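# Six arms hang a marquee roof on four posts

## Task

Six arms are fixed on the tabletop (scene frame, metres, heading in degrees counter-clockwise from +x): arm1 at x=+0.29 y=+0.65 z=+0.72 heading -102; arm2 at x=-0.22 y=+0.65 z=+0.72 heading -85; arm3 at x=-0.31 y=-0.65 z=+0.72 heading +99; arm4 at x=+0.24 y=-0.65 z=+0.72 heading +83; arm5 at x=-0.70 y=-0.07 z=+0.72 heading +8; arm6 at x=+0.70 y=+0.08 z=+0.72 heading +166. Put the marquee roof onto its four posts so that each post's spike passes through one corner ring that sits fully down on it, with the centre of the roof sagging freely. Then release it and move every arm away. It only counts if the roof stays there without any robot holding it. Do not disturb anything else on the table: each other object that is shifted, leaning or knocked over reduces the result.

## Robot and tools

Robots and cameras. There are six identical i2rt Big YAM arms, arm1 to arm6, each with six joints, a two-finger gripper and a wrist camera (arm1_cam_wrist ... arm6_cam_wrist). Two fixed room cameras, cam_high and cam_low, also exist. All images are 896x504 pixels. With joints 1 and 6 at zero and the hand level and pointing forward, the wrist camera rides on top of the hand looking toward the fingertips. The hand can reach roughly 1.0 m out from the joint-1 axis. A calibration line per camera (intrinsics K, distortion D, T_world_to_cam, pos_world) is supplied; real cameras may differ slightly, and wrist camera poses are derived from reported joint angles, so they inherit those errors.

Frame. One shared scene frame: origin on the floor, +z up; the table top is near z=0.72. The arm feet sit on the table edges as listed in the task, each with a heading measured counter-clockwise from +x. The "hand" point is halfway between the fingertips; its z axis runs along the fingers and the fingers close along its y axis.

execute_actions. Argument "actions" is a list holding one action (or none, which just reports state and images). The action is an object keyed by robot name; under each name sits "joints", an object of absolute joint targets (not offsets), one number per named joint: joint1_rad, joint2_rad, joint3_rad, joint4_rad, joint5_rad, joint6_rad in radians, and gripper_m in metres (fingertip gap). Any subset of arms and joints may be given; all listed motions begin at once and may finish at different times. Ranges, with the tolerance counted as arrived: joint1 -2.879..2.879 (±0.045), turns the arm about its foot, positive counter-clockwise seen from above, zero points along the foot's heading; joint2 0..3.141 (±0.14), shoulder, 0 has the upper arm lying back roughly level, increasing raises it and then tips it forward; joint3 0..3.019 (±0.09), elbow, 0 is fully folded, increasing opens; joint4 -1.692..1.57 (±0.055), hand pitch, positive tilts fingers up; joint5 -1.57..1.57 (±0.03), hand yaw, positive toward the arm's right; joint6 -2.094..2.094 (±0.035), hand roll, positive clockwise viewed from behind the hand; gripper_m 0..0.093 (±0.003), grip force about 50-62 N per pad or less. Optional "cameras": list of camera names, "all", null or omitted for every camera, [] for none. Unknown keys, names or out-of-range numbers reject the whole call with no motion. An action runs at most 15 s. Joints move at different speeds, so the hand can sweep a wide arc between postures.

wait: "seconds" 0 to 10; commands nothing new, returns state and images. zoom_image: "camera" plus "region" [x0, y0, x1, y1] in pixels of that camera's latest full image, top-left origin, at most 504x504. finished_scene: "scene" is the number of the current scene; it closes it permanently and reports success, so call it only once the roof rests on the posts on its own.

Reading results. Each result gives per-robot state, joint_positions, and images whose order is given by the "pictures" line. joint_status tells how each commanded motion ended: reaching target; "off_target" (stopped short, may still be straining); "contact_stop" or "time_out" (target dropped, joint holds where it halted, though a timed-out joint may keep a nearby target and keep pushing, listed under on_its_own); "not_followed" when a self/inter-arm clearance check blocked the arm's targets (announced by "joint command not followed" and often a "cause:" line; the gripper part still runs, and blocked targets may be retried later). on_its_own lists joints not commanded in this call; "held at" is the joint's current target, not its position. To relieve a straining joint, command it to its reported position. A target very near the current angle may produce no motion. Joints carrying load sag. Joints or arms omitted from an action may still push toward earlier targets.

Heat. Sustained load warms motors, even while you are thinking. A MOTOR HOT line appears from 85 °C; at 100 °C the whole arm and gripper go limp until cooled, shown as an OVER-TEMPERATURE FAULT and "limit_stop_at_motor_heat" in joint_status; resend targets afterward. Avoid long hard pushes and long holds.

Cautions. Arms do not stop on contact and can press hard. A firm squeeze between two robots ends the run; hard collisions may too, and the clearance check ignores fingers, gripper housings and wrist cameras and can react late. Nothing reports robot-to-robot contact, so plan paths. Never knock a rigid object off the work area; avoid slamming, dropping or slipping the roof, and leave other items untouched and upright. A loose object may occasionally get a brief external push. While you deliberate, robots keep holding the last command, so keep replies short when loads are held. Once each ring is seated on its spike, open the grippers and retreat all arms clear before finishing.

Each tool is called after "Call:" by a JSON object that holds its "name" and its "arguments".

## Session

Call:
{"name": "execute_actions", "arguments": {"actions": []}}

Scene clock: 0.00 s.
arm1.joint_positions: joint1_rad=+0.238 joint2_rad=+0.406 joint3_rad=+0.542 joint4_rad=-1.247 joint5_rad=+0.210 joint6_rad=-0.394 gripper_m=+0.094
arm1.joint_status: not commanded
arm1.hand: x=+0.2618 y=+0.4623 z=+0.9982 quat_wxyz=(-0.048, -0.539, -0.804, +0.244) (m; scene frame)
arm2.joint_positions: joint1_rad=-0.333 joint2_rad=+0.511 joint3_rad=+0.408 joint4_rad=-0.989 joint5_rad=-0.244 joint6_rad=+0.290 gripper_m=+0.094
arm2.joint_status: not commanded
arm2.hand: x=-0.2403 y=+0.4313 z=+0.8903 quat_wxyz=(-0.252, -0.832, -0.488, +0.080) (m; scene frame)
arm3.joint_positions: joint1_rad=+0.090 joint2_rad=+0.350 joint3_rad=+0.633 joint4_rad=-1.417 joint5_rad=+0.311 joint6_rad=+0.502 gripper_m=+0.095
arm3.joint_status: not commanded
arm3.hand: x=-0.3037 y=-0.4831 z=+1.0153 quat_wxyz=(-0.219, +0.581, -0.772, -0.138) (m; scene frame)
arm4.joint_positions: joint1_rad=-0.194 joint2_rad=+0.475 joint3_rad=+0.473 joint4_rad=-1.101 joint5_rad=-0.143 joint6_rad=-0.562 gripper_m=+0.095
arm4.joint_status: not commanded
arm4.hand: x=+0.2838 y=-0.4453 z=+0.8831 quat_wxyz=(-0.197, +0.771, -0.589, -0.140) (m; scene frame)
arm5.joint_positions: joint1_rad=+0.400 joint2_rad=+0.417 joint3_rad=+0.589 joint4_rad=-1.300 joint5_rad=+0.085 joint6_rad=+0.261 gripper_m=+0.095
arm5.joint_status: not commanded
arm5.hand: x=-0.5381 y=+0.0181 z=+0.9811 quat_wxyz=(-0.216, +0.149, -0.963, -0.058) (m; scene frame)
arm6.joint_positions: joint1_rad=-0.290 joint2_rad=+0.495 joint3_rad=+0.440 joint4_rad=-1.066 joint5_rad=-0.294 joint6_rad=-0.188 gripper_m=+0.095
arm6.joint_status: not commanded
arm6.hand: x=+0.5001 y=+0.1511 z=+0.9438 quat_wxyz=(+0.057, +0.953, -0.152, -0.257) (m; scene frame)
pictures: arm1_cam_wrist, arm2_cam_wrist, arm3_cam_wrist, arm4_cam_wrist, arm5_cam_wrist, arm6_cam_wrist, cam_high, cam_low
Images, in order (width x height): arm1_cam_wrist 896x504, arm2_cam_wrist 896x504, arm3_cam_wrist 896x504, arm4_cam_wrist 896x504, arm5_cam_wrist 896x504, arm6_cam_wrist 896x504, cam_high 896x504, cam_low 896x504.

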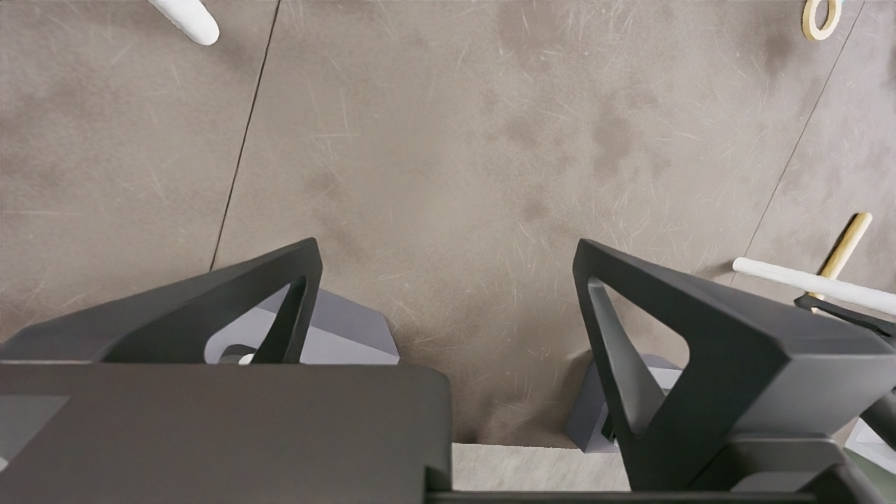

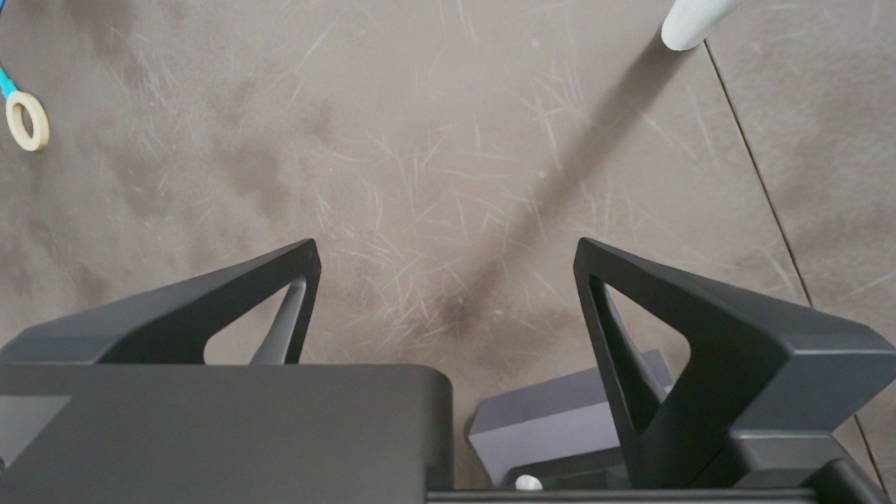

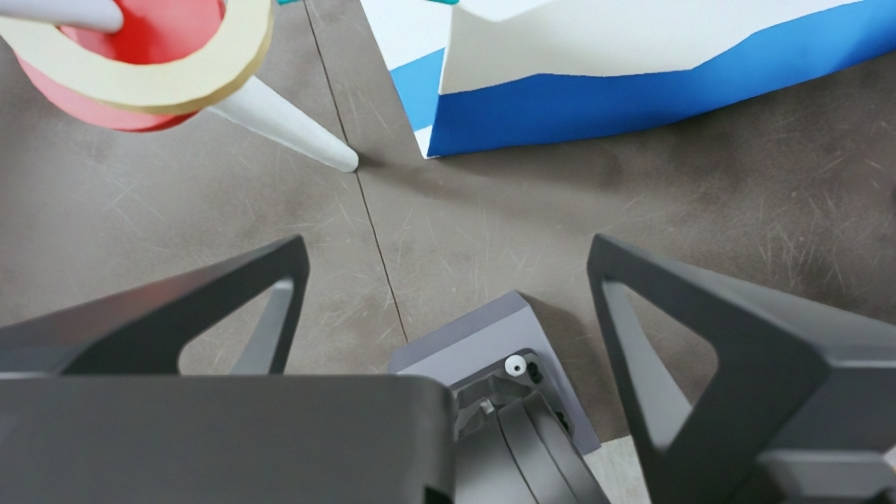

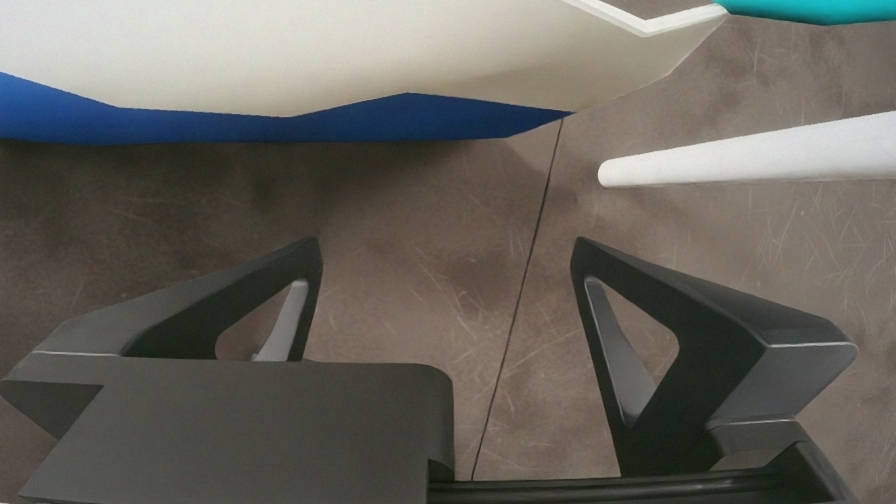

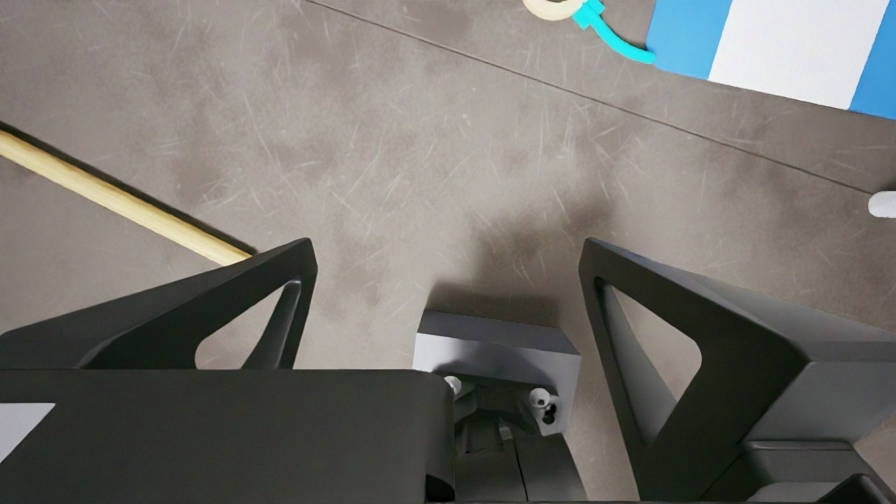

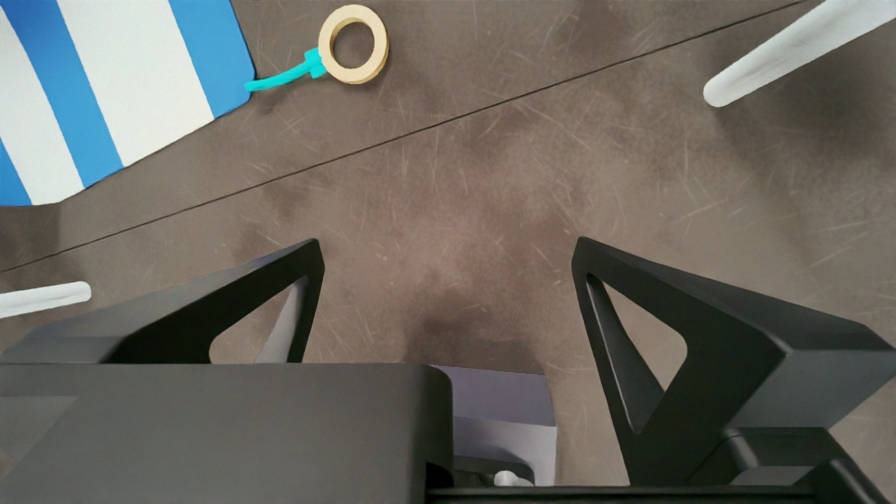

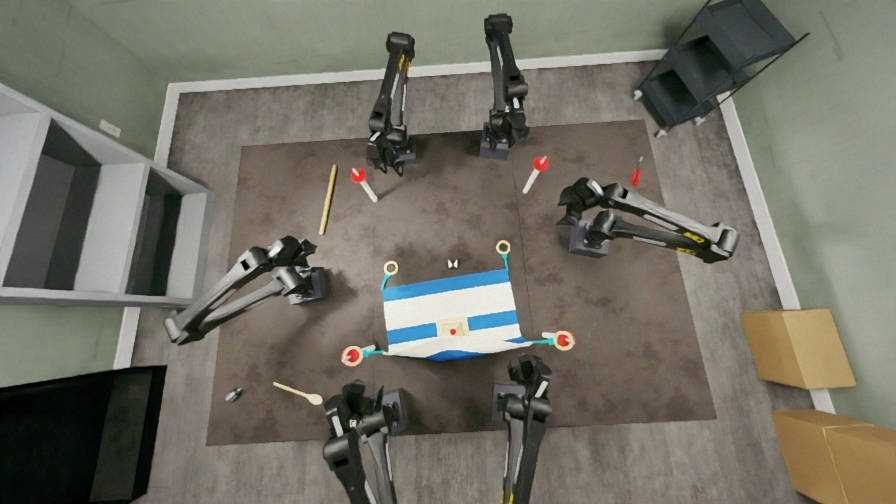

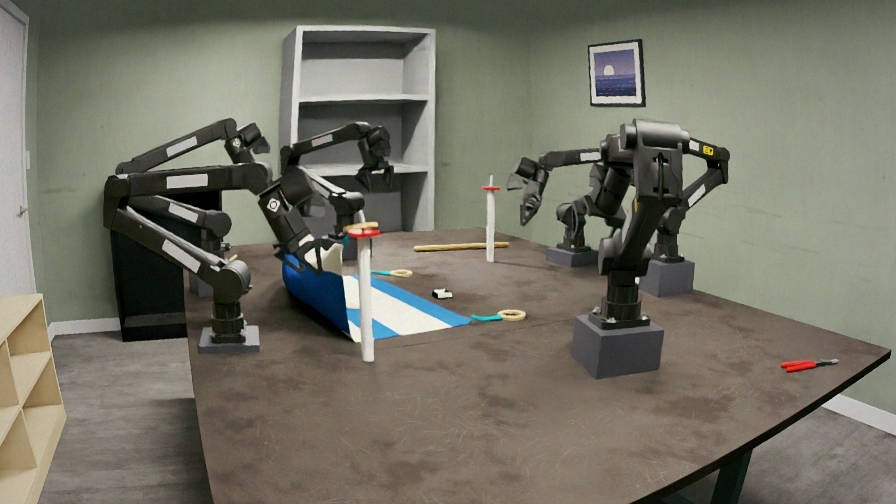

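Call:
{"name": "execute_actions", "arguments": {"actions": [{"arm6":{"joints":{"joint1_rad":0.48,"joint2_rad":1.2,"joint3_rad":0.9,"joint4_rad":-1.27,"joint5_rad":0,"joint6_rad":0}},"arm5":{"joints":{"joint1_rad":-0.16,"joint2_rad":1.5,"joint3_rad":1.2,"joint4_rad":-1.27,"joint5_rad":0,"joint6_rad":0}},"arm1":{"joints":{"joint1_rad":-0.3,"joint2_rad":0.1,"joint3_rad":0.5,"joint4_rad":-1.57,"joint5_rad":0,"joint6_rad":0}},"arm2":{"joints":{"joint1_rad":0.4,"joint2_rad":0.1,"joint3_rad":0.2,"joint4_rad":-1.57,"joint5_rad":0,"joint6_rad":0}}}], "cameras": ["arm5_cam_wrist","arm6_cam_wrist","cam_high"]}}

Scene clock: 17.20 s.
arm1.joint_positions: joint1_rad=-0.291 joint2_rad=+0.100 joint3_rad=+0.494 joint4_rad=-1.558 joint5_rad=+0.003 joint6_rad=-0.013 gripper_m=+0.094
arm1.joint_status: all done
arm1.hand: x=+0.2416 y=+0.5607 z=+0.9774 quat_wxyz=(-0.104, -0.835, -0.511, +0.173) (m; scene frame)
arm2.joint_positions: joint1_rad=-0.177 joint2_rad=+0.353 joint3_rad=+0.278 joint4_rad=-1.138 joint5_rad=-0.073 joint6_rad=+0.186 gripper_m=+0.094
arm2.joint_status: joint1_rad time_out (moved +0.156 of +0.733); joint2_rad time_out (moved -0.158 of -0.411); joint4_rad time_out (moved -0.149 of -0.581); joint5_rad time_out (moved +0.171 of +0.244); joint6_rad time_out (moved -0.103 of -0.290); the others done
arm2.on_its_own: joint1_rad is held at -0.181, not at your +0.400, since a time_out; joint2_rad is held at +0.359, not at your +0.100, since a time_out; joint3_rad is held at +0.311, not at your +0.200, since a time_out; joint4_rad is held at -1.124, not at your -1.570, since a time_out; joint5_rad is held at -0.074, not at your +0.000, since a time_out; joint6_rad is held at +0.191, not at your +0.000, since a time_out
arm2.hand: x=-0.2273 y=+0.4929 z=+0.8350 quat_wxyz=(-0.156, -0.790, -0.585, +0.094) (m; scene frame)
arm3.joint_positions: joint1_rad=+0.090 joint2_rad=+0.350 joint3_rad=+0.633 joint4_rad=-1.417 joint5_rad=+0.311 joint6_rad=+0.502 gripper_m=+0.095
arm3.joint_status: not commanded
arm3.hand: x=-0.3037 y=-0.4831 z=+1.0153 quat_wxyz=(-0.219, +0.581, -0.772, -0.138) (m; scene frame)
arm4.joint_positions: joint1_rad=-0.194 joint2_rad=+0.475 joint3_rad=+0.473 joint4_rad=-1.101 joint5_rad=-0.143 joint6_rad=-0.562 gripper_m=+0.095
arm4.joint_status: not commanded
arm4.hand: x=+0.2838 y=-0.4453 z=+0.8831 quat_wxyz=(-0.197, +0.771, -0.589, -0.140) (m; scene frame)
arm5.joint_positions: joint1_rad=-0.157 joint2_rad=+1.504 joint3_rad=+1.163 joint4_rad=-1.270 joint5_rad=+0.001 joint6_rad=+0.008 gripper_m=+0.095
arm5.joint_status: all done
arm5.hand: x=-0.2854 y=-0.0583 z=+0.9301 quat_wxyz=(+0.021, +0.013, -1.000, -0.005) (m; scene frame)
arm6.joint_positions: joint1_rad=+0.481 joint2_rad=+1.204 joint3_rad=+0.861 joint4_rad=-1.263 joint5_rad=-0.002 joint6_rad=-0.014 gripper_m=+0.095
arm6.joint_status: all done
arm6.hand: x=+0.4055 y=+0.0217 z=+0.9453 quat_wxyz=(+0.006, +0.994, +0.107, +0.016) (m; scene frame)
pictures: arm5_cam_wrist, arm6_cam_wrist, cam_high
joint command not followed: on one or more control steps a check withheld the commanded joint targets of the arm2 arm, and it was not sent them on those steps.
cause: the commanded joint targets would bring two parts of the arm too close to each other (its shoulder (the part past joint 1) and its fingers); next, command targets that bring no two parts of the arm closer together.
camera_calibration (this result's frames):
arm5_cam_wrist: T_world_to_cam=[[0.0214027, -0.999726, -0.00946575, -0.0466717], [-0.785642, -0.0226734, 0.618265, -0.793476], [-0.618311, -0.00579584, -0.785912, 0.680509], [0, 0, 0, 1]] pos_world=[-0.201624, -0.0607056, 1.02496]
arm6_cam_wrist: T_world_to_cam=[[-0.217983, 0.975931, -0.00641027, 0.070959], [0.764403, 0.174812, 0.620588, -0.89495], [0.606772, 0.130378, -0.784111, 0.61532], [0, 0, 0, 1]] pos_world=[0.326211, 0.00697331, 1.03833]
Images, in order (width x height): arm5_cam_wrist 896x504, arm6_cam_wrist 896x504, cam_high 896x504.

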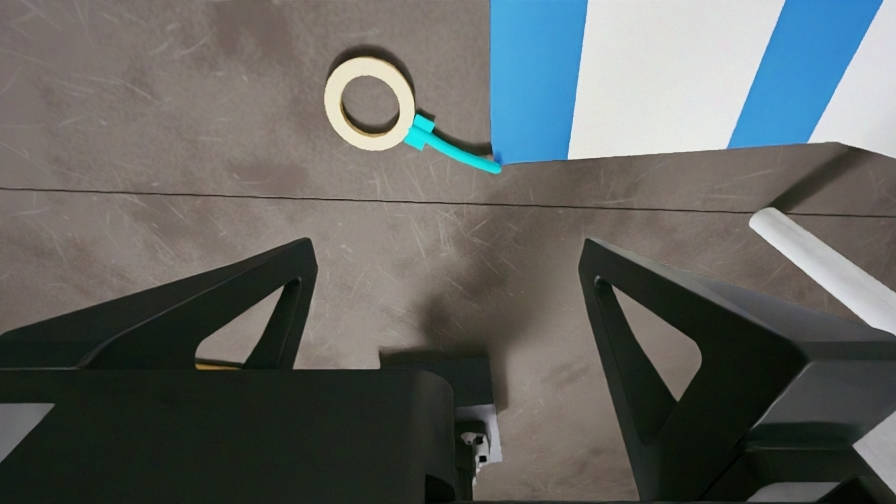

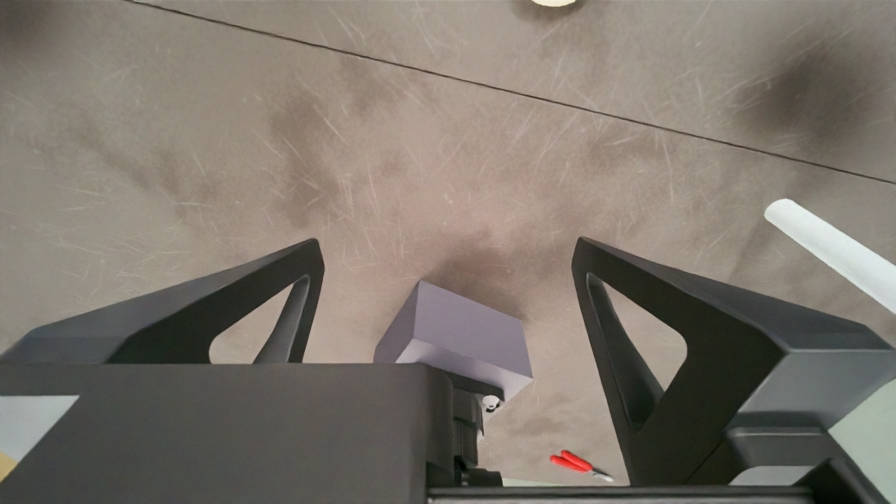

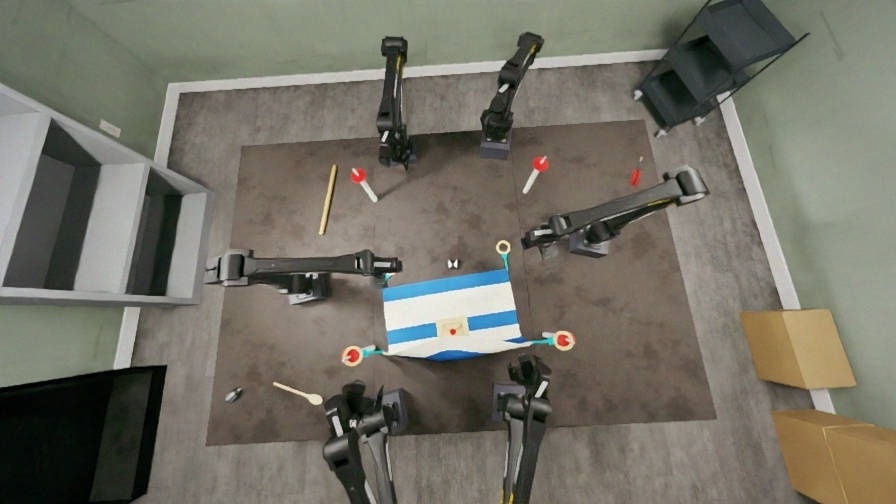

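Call:
{"name": "execute_actions", "arguments": {"actions": [{"arm6":{"joints":{"joint1_rad":0.30,"joint2_rad":1.8,"joint3_rad":1.09,"joint4_rad":-0.82,"joint6_rad":1.5}},"arm5":{"joints":{"joint1_rad":-0.02,"joint2_rad":1.8,"joint3_rad":1.09,"joint4_rad":-0.82,"joint6_rad":-1.0}},"arm2":{"joints":{"joint1_rad":0.3}}}], "cameras": ["arm5_cam_wrist","arm6_cam_wrist","cam_low"]}}

Scene clock: 36.60 s.
arm1.joint_positions: joint1_rad=-0.291 joint2_rad=+0.100 joint3_rad=+0.494 joint4_rad=-1.558 joint5_rad=+0.003 joint6_rad=-0.013 gripper_m=+0.094
arm1.joint_status: not commanded
arm1.hand: x=+0.2416 y=+0.5607 z=+0.9774 quat_wxyz=(-0.104, -0.835, -0.511, +0.173) (m; scene frame)
arm2.joint_positions: joint1_rad=+0.297 joint2_rad=+0.353 joint3_rad=+0.278 joint4_rad=-1.138 joint5_rad=-0.073 joint6_rad=+0.186 gripper_m=+0.094
arm2.joint_status: all done
arm2.on_its_own: joint2_rad is held at +0.359, not at your +0.100, since a time_out; joint3_rad is held at +0.311, not at your +0.200, since a time_out; joint4_rad is held at -1.124, not at your -1.570, since a time_out; joint5_rad is held at -0.074, not at your +0.000, since a time_out; joint6_rad is held at +0.191, not at your +0.000, since a time_out
arm2.hand: x=-0.1549 y=+0.5070 z=+0.8353 quat_wxyz=(-0.174, -0.631, -0.754, +0.056) (m; scene frame)
arm3.joint_positions: joint1_rad=+0.090 joint2_rad=+0.350 joint3_rad=+0.633 joint4_rad=-1.417 joint5_rad=+0.311 joint6_rad=+0.502 gripper_m=+0.095
arm3.joint_status: not commanded
arm3.hand: x=-0.3037 y=-0.4831 z=+1.0153 quat_wxyz=(-0.219, +0.581, -0.772, -0.138) (m; scene frame)
arm4.joint_positions: joint1_rad=-0.194 joint2_rad=+0.475 joint3_rad=+0.473 joint4_rad=-1.101 joint5_rad=-0.143 joint6_rad=-0.562 gripper_m=+0.095
arm4.joint_status: not commanded
arm4.hand: x=+0.2838 y=-0.4453 z=+0.8831 quat_wxyz=(-0.197, +0.771, -0.589, -0.140) (m; scene frame)
arm5.joint_positions: joint1_rad=-0.011 joint2_rad=+1.818 joint3_rad=+1.076 joint4_rad=-0.830 joint5_rad=+0.001 joint6_rad=-0.991 gripper_m=+0.095
arm5.joint_status: all done
arm5.hand: x=-0.2458 y=+0.0123 z=+0.7681 quat_wxyz=(-0.002, +0.553, -0.833, -0.005) (m; scene frame)
arm6.joint_positions: joint1_rad=+0.294 joint2_rad=+1.817 joint3_rad=+1.074 joint4_rad=-0.829 joint5_rad=-0.001 joint6_rad=+1.486 gripper_m=+0.095
arm6.joint_status: all done
arm6.hand: x=+0.2389 y=+0.0736 z=+0.7876 quat_wxyz=(+0.005, +0.741, -0.671, +0.004) (m; scene frame)
pictures: arm5_cam_wrist, arm6_cam_wrist, cam_low
camera_calibration (this result's frames):
arm5_cam_wrist: T_world_to_cam=[[0.919845, -0.392236, -0.00602911, 0.232205], [-0.316655, -0.751493, 0.578782, -0.506063], [-0.23155, -0.53048, -0.81546, 0.702336], [0, 0, 0, 1]] pos_world=[-0.211214, 0.083352, 0.867027]
arm6_cam_wrist: T_world_to_cam=[[0.994614, 0.103384, 0.00734647, -0.253392], [0.0778438, -0.79194, 0.605617, -0.431798], [0.0684289, -0.601783, -0.795723, 0.77761], [0, 0, 0, 1]] pos_world=[0.232429, 0.152191, 0.882127]
Images, in order (width x height): arm5_cam_wrist 896x504, arm6_cam_wrist 896x504, cam_low 896x504.

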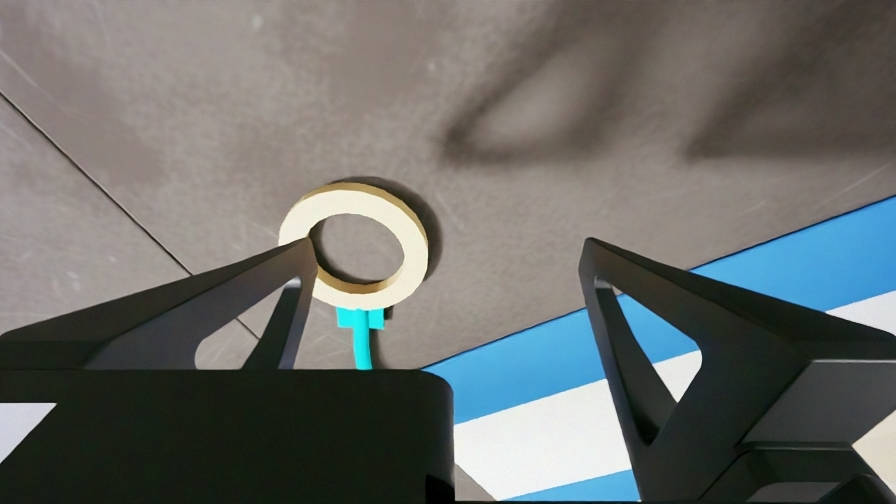

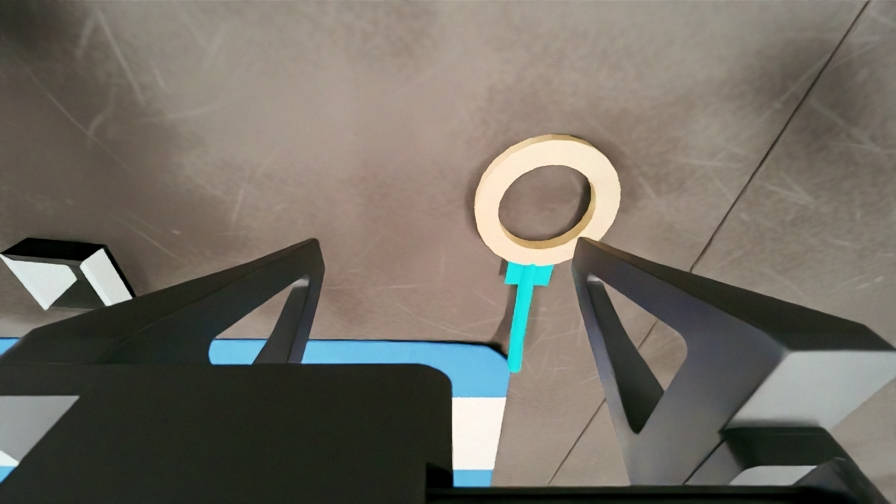

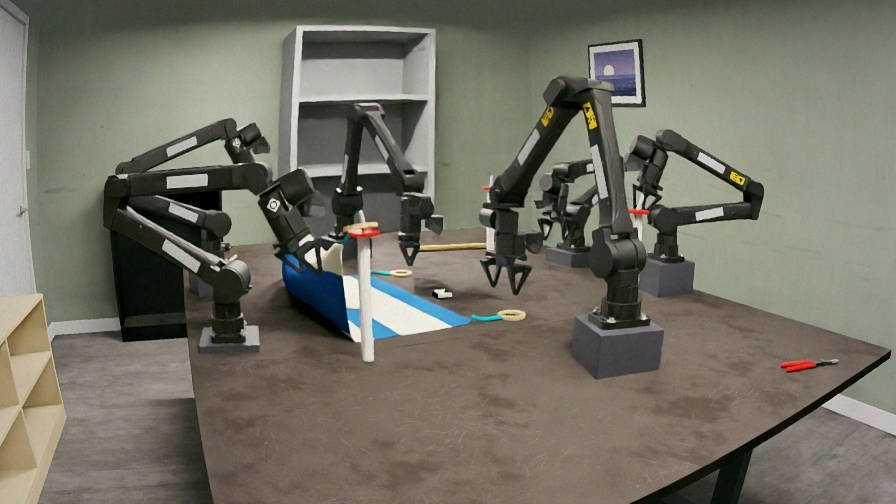

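Call:
{"name": "execute_actions", "arguments": {"actions": [{"arm6":{"joints":{"joint2_rad":1.77,"joint3_rad":0.915,"joint4_rad":-0.67}},"arm5":{"joints":{"joint1_rad":0.0,"joint2_rad":1.75,"joint3_rad":0.96,"joint4_rad":-0.735}}}], "cameras": []}}

Call:
{"name": "execute_actions", "arguments": {"actions": [{"arm6":{"joints":{"joint2_rad":1.835,"joint3_rad":0.905,"joint4_rad":-0.6}},"arm5":{"joints":{"joint2_rad":1.807,"joint3_rad":0.945,"joint4_rad":-0.67}}}], "cameras": ["arm5_cam_wrist","arm6_cam_wrist"]}}

Scene clock: 48.77 s.
arm1.joint_positions: joint1_rad=-0.291 joint2_rad=+0.100 joint3_rad=+0.494 joint4_rad=-1.558 joint5_rad=+0.003 joint6_rad=-0.013 gripper_m=+0.094
arm1.joint_status: not commanded
arm1.hand: x=+0.2416 y=+0.5607 z=+0.9774 quat_wxyz=(-0.104, -0.835, -0.511, +0.173) (m; scene frame)
arm2.joint_positions: joint1_rad=+0.297 joint2_rad=+0.353 joint3_rad=+0.278 joint4_rad=-1.138 joint5_rad=-0.073 joint6_rad=+0.186 gripper_m=+0.094
arm2.joint_status: not commanded
arm2.on_its_own: joint2_rad is held at +0.359, not at your +0.100, since a time_out; joint3_rad is held at +0.311, not at your +0.200, since a time_out; joint4_rad is held at -1.124, not at your -1.570, since a time_out; joint5_rad is held at -0.074, not at your +0.000, since a time_out; joint6_rad is held at +0.191, not at your +0.000, since a time_out
arm2.hand: x=-0.1549 y=+0.5070 z=+0.8353 quat_wxyz=(-0.174, -0.631, -0.754, +0.056) (m; scene frame)
arm3.joint_positions: joint1_rad=+0.090 joint2_rad=+0.350 joint3_rad=+0.633 joint4_rad=-1.417 joint5_rad=+0.311 joint6_rad=+0.502 gripper_m=+0.095
arm3.joint_status: not commanded
arm3.hand: x=-0.3037 y=-0.4831 z=+1.0153 quat_wxyz=(-0.219, +0.581, -0.772, -0.138) (m; scene frame)
arm4.joint_positions: joint1_rad=-0.194 joint2_rad=+0.475 joint3_rad=+0.473 joint4_rad=-1.101 joint5_rad=-0.143 joint6_rad=-0.562 gripper_m=+0.095
arm4.joint_status: not commanded
arm4.hand: x=+0.2838 y=-0.4453 z=+0.8831 quat_wxyz=(-0.197, +0.771, -0.589, -0.140) (m; scene frame)
arm5.joint_positions: joint1_rad=-0.011 joint2_rad=+1.756 joint3_rad=+0.954 joint4_rad=-0.744 joint5_rad=+0.001 joint6_rad=-0.992 gripper_m=+0.095
arm5.joint_status: all done
arm5.hand: x=-0.2768 y=+0.0067 z=+0.7610 quat_wxyz=(-0.013, +0.553, -0.833, +0.000) (m; scene frame)
arm6.joint_positions: joint1_rad=+0.294 joint2_rad=+1.786 joint3_rad=+0.907 joint4_rad=-0.680 joint5_rad=-0.001 joint6_rad=+1.487 gripper_m=+0.095
arm6.joint_status: all done
arm6.hand: x=+0.2845 y=+0.0739 z=+0.7562 quat_wxyz=(+0.009, +0.741, -0.672, +0.000) (m; scene frame)
pictures: none
No camera images: the call's "cameras" was empty. Leave "cameras" out to get every camera's image.

Scene clock: 49.57 s.
arm1.joint_positions: joint1_rad=-0.291 joint2_rad=+0.100 joint3_rad=+0.494 joint4_rad=-1.558 joint5_rad=+0.003 joint6_rad=-0.013 gripper_m=+0.094
arm1.joint_status: not commanded
arm1.hand: x=+0.2416 y=+0.5607 z=+0.9774 quat_wxyz=(-0.104, -0.835, -0.511, +0.173) (m; scene frame)
arm2.joint_positions: joint1_rad=+0.297 joint2_rad=+0.353 joint3_rad=+0.278 joint4_rad=-1.138 joint5_rad=-0.073 joint6_rad=+0.186 gripper_m=+0.094
arm2.joint_status: not commanded
arm2.on_its_own: joint2_rad is held at +0.359, not at your +0.100, since a time_out; joint3_rad is held at +0.311, not at your +0.200, since a time_out; joint4_rad is held at -1.124, not at your -1.570, since a time_out; joint5_rad is held at -0.074, not at your +0.000, since a time_out; joint6_rad is held at +0.191, not at your +0.000, since a time_out
arm2.hand: x=-0.1549 y=+0.5070 z=+0.8353 quat_wxyz=(-0.174, -0.631, -0.754, +0.056) (m; scene frame)
arm3.joint_positions: joint1_rad=+0.090 joint2_rad=+0.350 joint3_rad=+0.633 joint4_rad=-1.417 joint5_rad=+0.311 joint6_rad=+0.502 gripper_m=+0.095
arm3.joint_status: not commanded
arm3.hand: x=-0.3037 y=-0.4831 z=+1.0153 quat_wxyz=(-0.219, +0.581, -0.772, -0.138) (m; scene frame)
arm4.joint_positions: joint1_rad=-0.194 joint2_rad=+0.475 joint3_rad=+0.473 joint4_rad=-1.101 joint5_rad=-0.143 joint6_rad=-0.562 gripper_m=+0.095
arm4.joint_status: not commanded
arm4.hand: x=+0.2838 y=-0.4453 z=+0.8831 quat_wxyz=(-0.197, +0.771, -0.589, -0.140) (m; scene frame)
arm5.joint_positions: joint1_rad=-0.011 joint2_rad=+1.794 joint3_rad=+0.945 joint4_rad=-0.680 joint5_rad=+0.001 joint6_rad=-0.992 gripper_m=+0.095
arm5.joint_status: all done
arm5.hand: x=-0.2724 y=+0.0077 z=+0.7433 quat_wxyz=(-0.021, +0.553, -0.833, +0.004) (m; scene frame)
arm6.joint_positions: joint1_rad=+0.294 joint2_rad=+1.824 joint3_rad=+0.907 joint4_rad=-0.611 joint5_rad=-0.001 joint6_rad=+1.487 gripper_m=+0.095
arm6.joint_status: all done
arm6.hand: x=+0.2747 y=+0.0736 z=+0.7417 quat_wxyz=(+0.020, +0.740, -0.672, -0.012) (m; scene frame)
pictures: arm5_cam_wrist, arm6_cam_wrist
camera_calibration (this result's frames):
arm5_cam_wrist: T_world_to_cam=[[0.919326, -0.392402, 0.0293184, 0.22835], [-0.340431, -0.755774, 0.559385, -0.495576], [-0.197346, -0.524239, -0.828389, 0.692365], [0, 0, 0, 1]] pos_world=[-0.242002, 0.078026, 0.84407]
arm6_cam_wrist: T_world_to_cam=[[0.99415, 0.101711, -0.036327, -0.255929], [0.103002, -0.791706, 0.602156, -0.411209], [0.0324856, -0.602375, -0.797552, 0.749917], [0, 0, 0, 1]] pos_world=[0.272426, 0.152206, 0.836413]
Images, in order (width x height): arm5_cam_wrist 896x504, arm6_cam_wrist 896x504.

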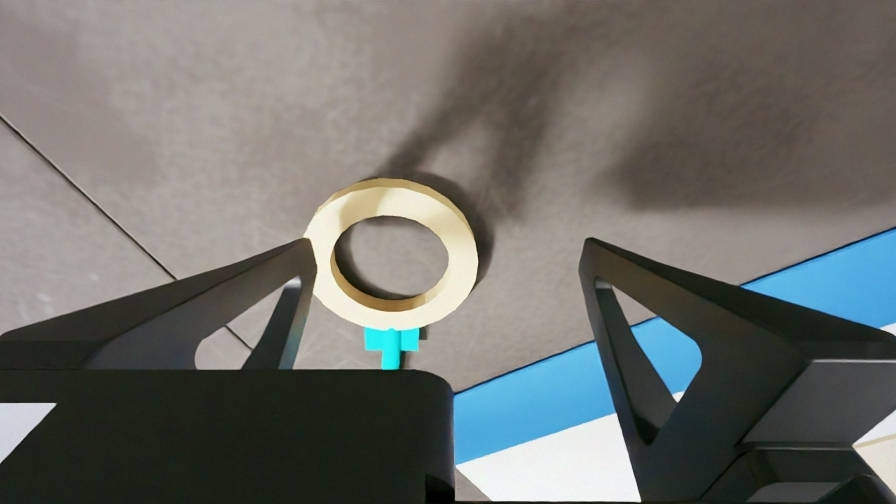

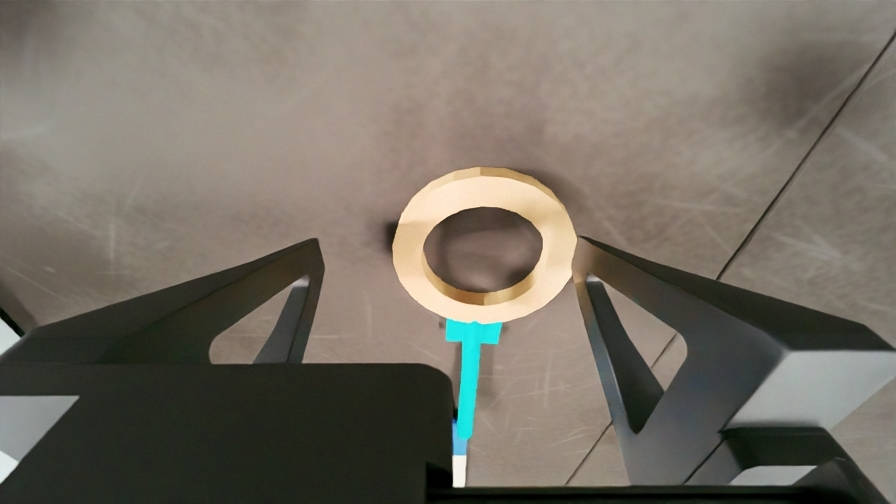

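Call:
{"name": "execute_actions", "arguments": {"actions": [{"arm6":{"joints":{"joint2_rad":1.86,"joint3_rad":0.885}},"arm5":{"joints":{"joint2_rad":1.83,"joint3_rad":0.912}}}], "cameras": ["arm5_cam_wrist","arm6_cam_wrist"]}}

Scene clock: 52.97 s.
arm1.joint_positions: joint1_rad=-0.291 joint2_rad=+0.100 joint3_rad=+0.494 joint4_rad=-1.558 joint5_rad=+0.003 joint6_rad=-0.013 gripper_m=+0.094
arm1.joint_status: not commanded
arm1.hand: x=+0.2416 y=+0.5607 z=+0.9774 quat_wxyz=(-0.104, -0.835, -0.511, +0.173) (m; scene frame)
arm2.joint_positions: joint1_rad=+0.297 joint2_rad=+0.353 joint3_rad=+0.278 joint4_rad=-1.138 joint5_rad=-0.073 joint6_rad=+0.186 gripper_m=+0.094
arm2.joint_status: not commanded
arm2.on_its_own: joint2_rad is held at +0.359, not at your +0.100, since a time_out; joint3_rad is held at +0.311, not at your +0.200, since a time_out; joint4_rad is held at -1.124, not at your -1.570, since a time_out; joint5_rad is held at -0.074, not at your +0.000, since a time_out; joint6_rad is held at +0.191, not at your +0.000, since a time_out
arm2.hand: x=-0.1549 y=+0.5070 z=+0.8353 quat_wxyz=(-0.174, -0.631, -0.754, +0.056) (m; scene frame)
arm3.joint_positions: joint1_rad=+0.090 joint2_rad=+0.350 joint3_rad=+0.633 joint4_rad=-1.417 joint5_rad=+0.311 joint6_rad=+0.502 gripper_m=+0.095
arm3.joint_status: not commanded
arm3.hand: x=-0.3037 y=-0.4831 z=+1.0153 quat_wxyz=(-0.219, +0.581, -0.772, -0.138) (m; scene frame)
arm4.joint_positions: joint1_rad=-0.194 joint2_rad=+0.475 joint3_rad=+0.473 joint4_rad=-1.101 joint5_rad=-0.143 joint6_rad=-0.562 gripper_m=+0.095
arm4.joint_status: not commanded
arm4.hand: x=+0.2838 y=-0.4453 z=+0.8831 quat_wxyz=(-0.197, +0.771, -0.589, -0.140) (m; scene frame)
arm5.joint_positions: joint1_rad=-0.011 joint2_rad=+1.818 joint3_rad=+0.909 joint4_rad=-0.677 joint5_rad=+0.001 joint6_rad=-0.992 gripper_m=+0.095
arm5.joint_status: all done
arm5.hand: x=-0.2952 y=+0.0038 z=+0.7250 quat_wxyz=(+0.005, +0.553, -0.833, -0.007) (m; scene frame)
arm6.joint_positions: joint1_rad=+0.294 joint2_rad=+1.837 joint3_rad=+0.889 joint4_rad=-0.608 joint5_rad=+0.001 joint6_rad=+1.488 gripper_m=+0.095
arm6.joint_status: all done
arm6.hand: x=+0.2865 y=+0.0737 z=+0.7322 quat_wxyz=(+0.009, +0.741, -0.672, -0.002) (m; scene frame)
pictures: arm5_cam_wrist, arm6_cam_wrist
camera_calibration (this result's frames):
arm5_cam_wrist: T_world_to_cam=[[0.919895, -0.391775, -0.0174922, 0.28236], [-0.308396, -0.750231, 0.584846, -0.505097], [-0.242251, -0.532602, -0.810956, 0.644814], [0, 0, 0, 1]] pos_world=[-0.259304, 0.0751114, 0.823259]
arm6_cam_wrist: T_world_to_cam=[[0.994749, 0.102054, -0.007737, -0.28918], [0.0860106, -0.792604, 0.60364, -0.402752], [0.0554716, -0.601135, -0.79722, 0.73504], [0, 0, 0, 1]] pos_world=[0.281529, 0.152148, 0.826868]
Images, in order (width x height): arm5_cam_wrist 896x504, arm6_cam_wrist 896x504.

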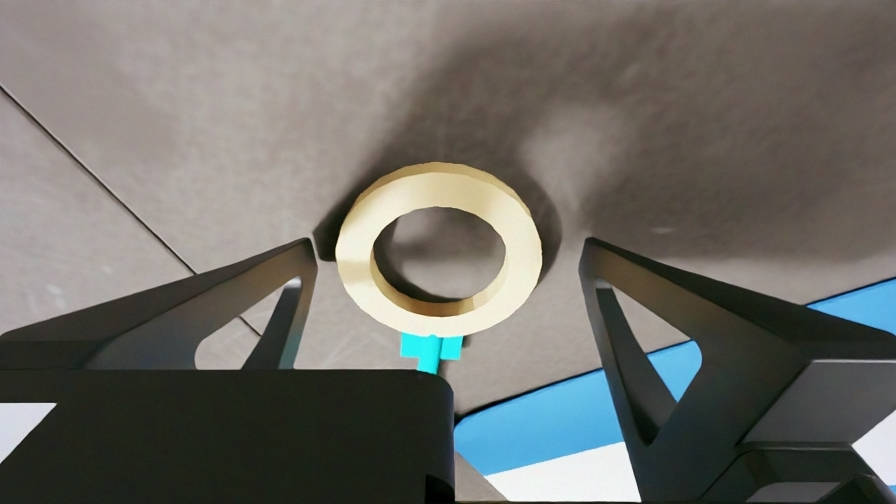

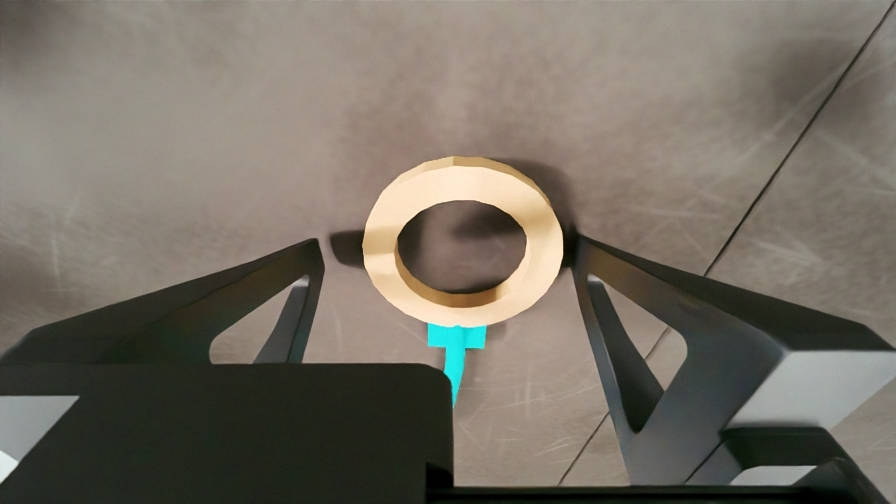

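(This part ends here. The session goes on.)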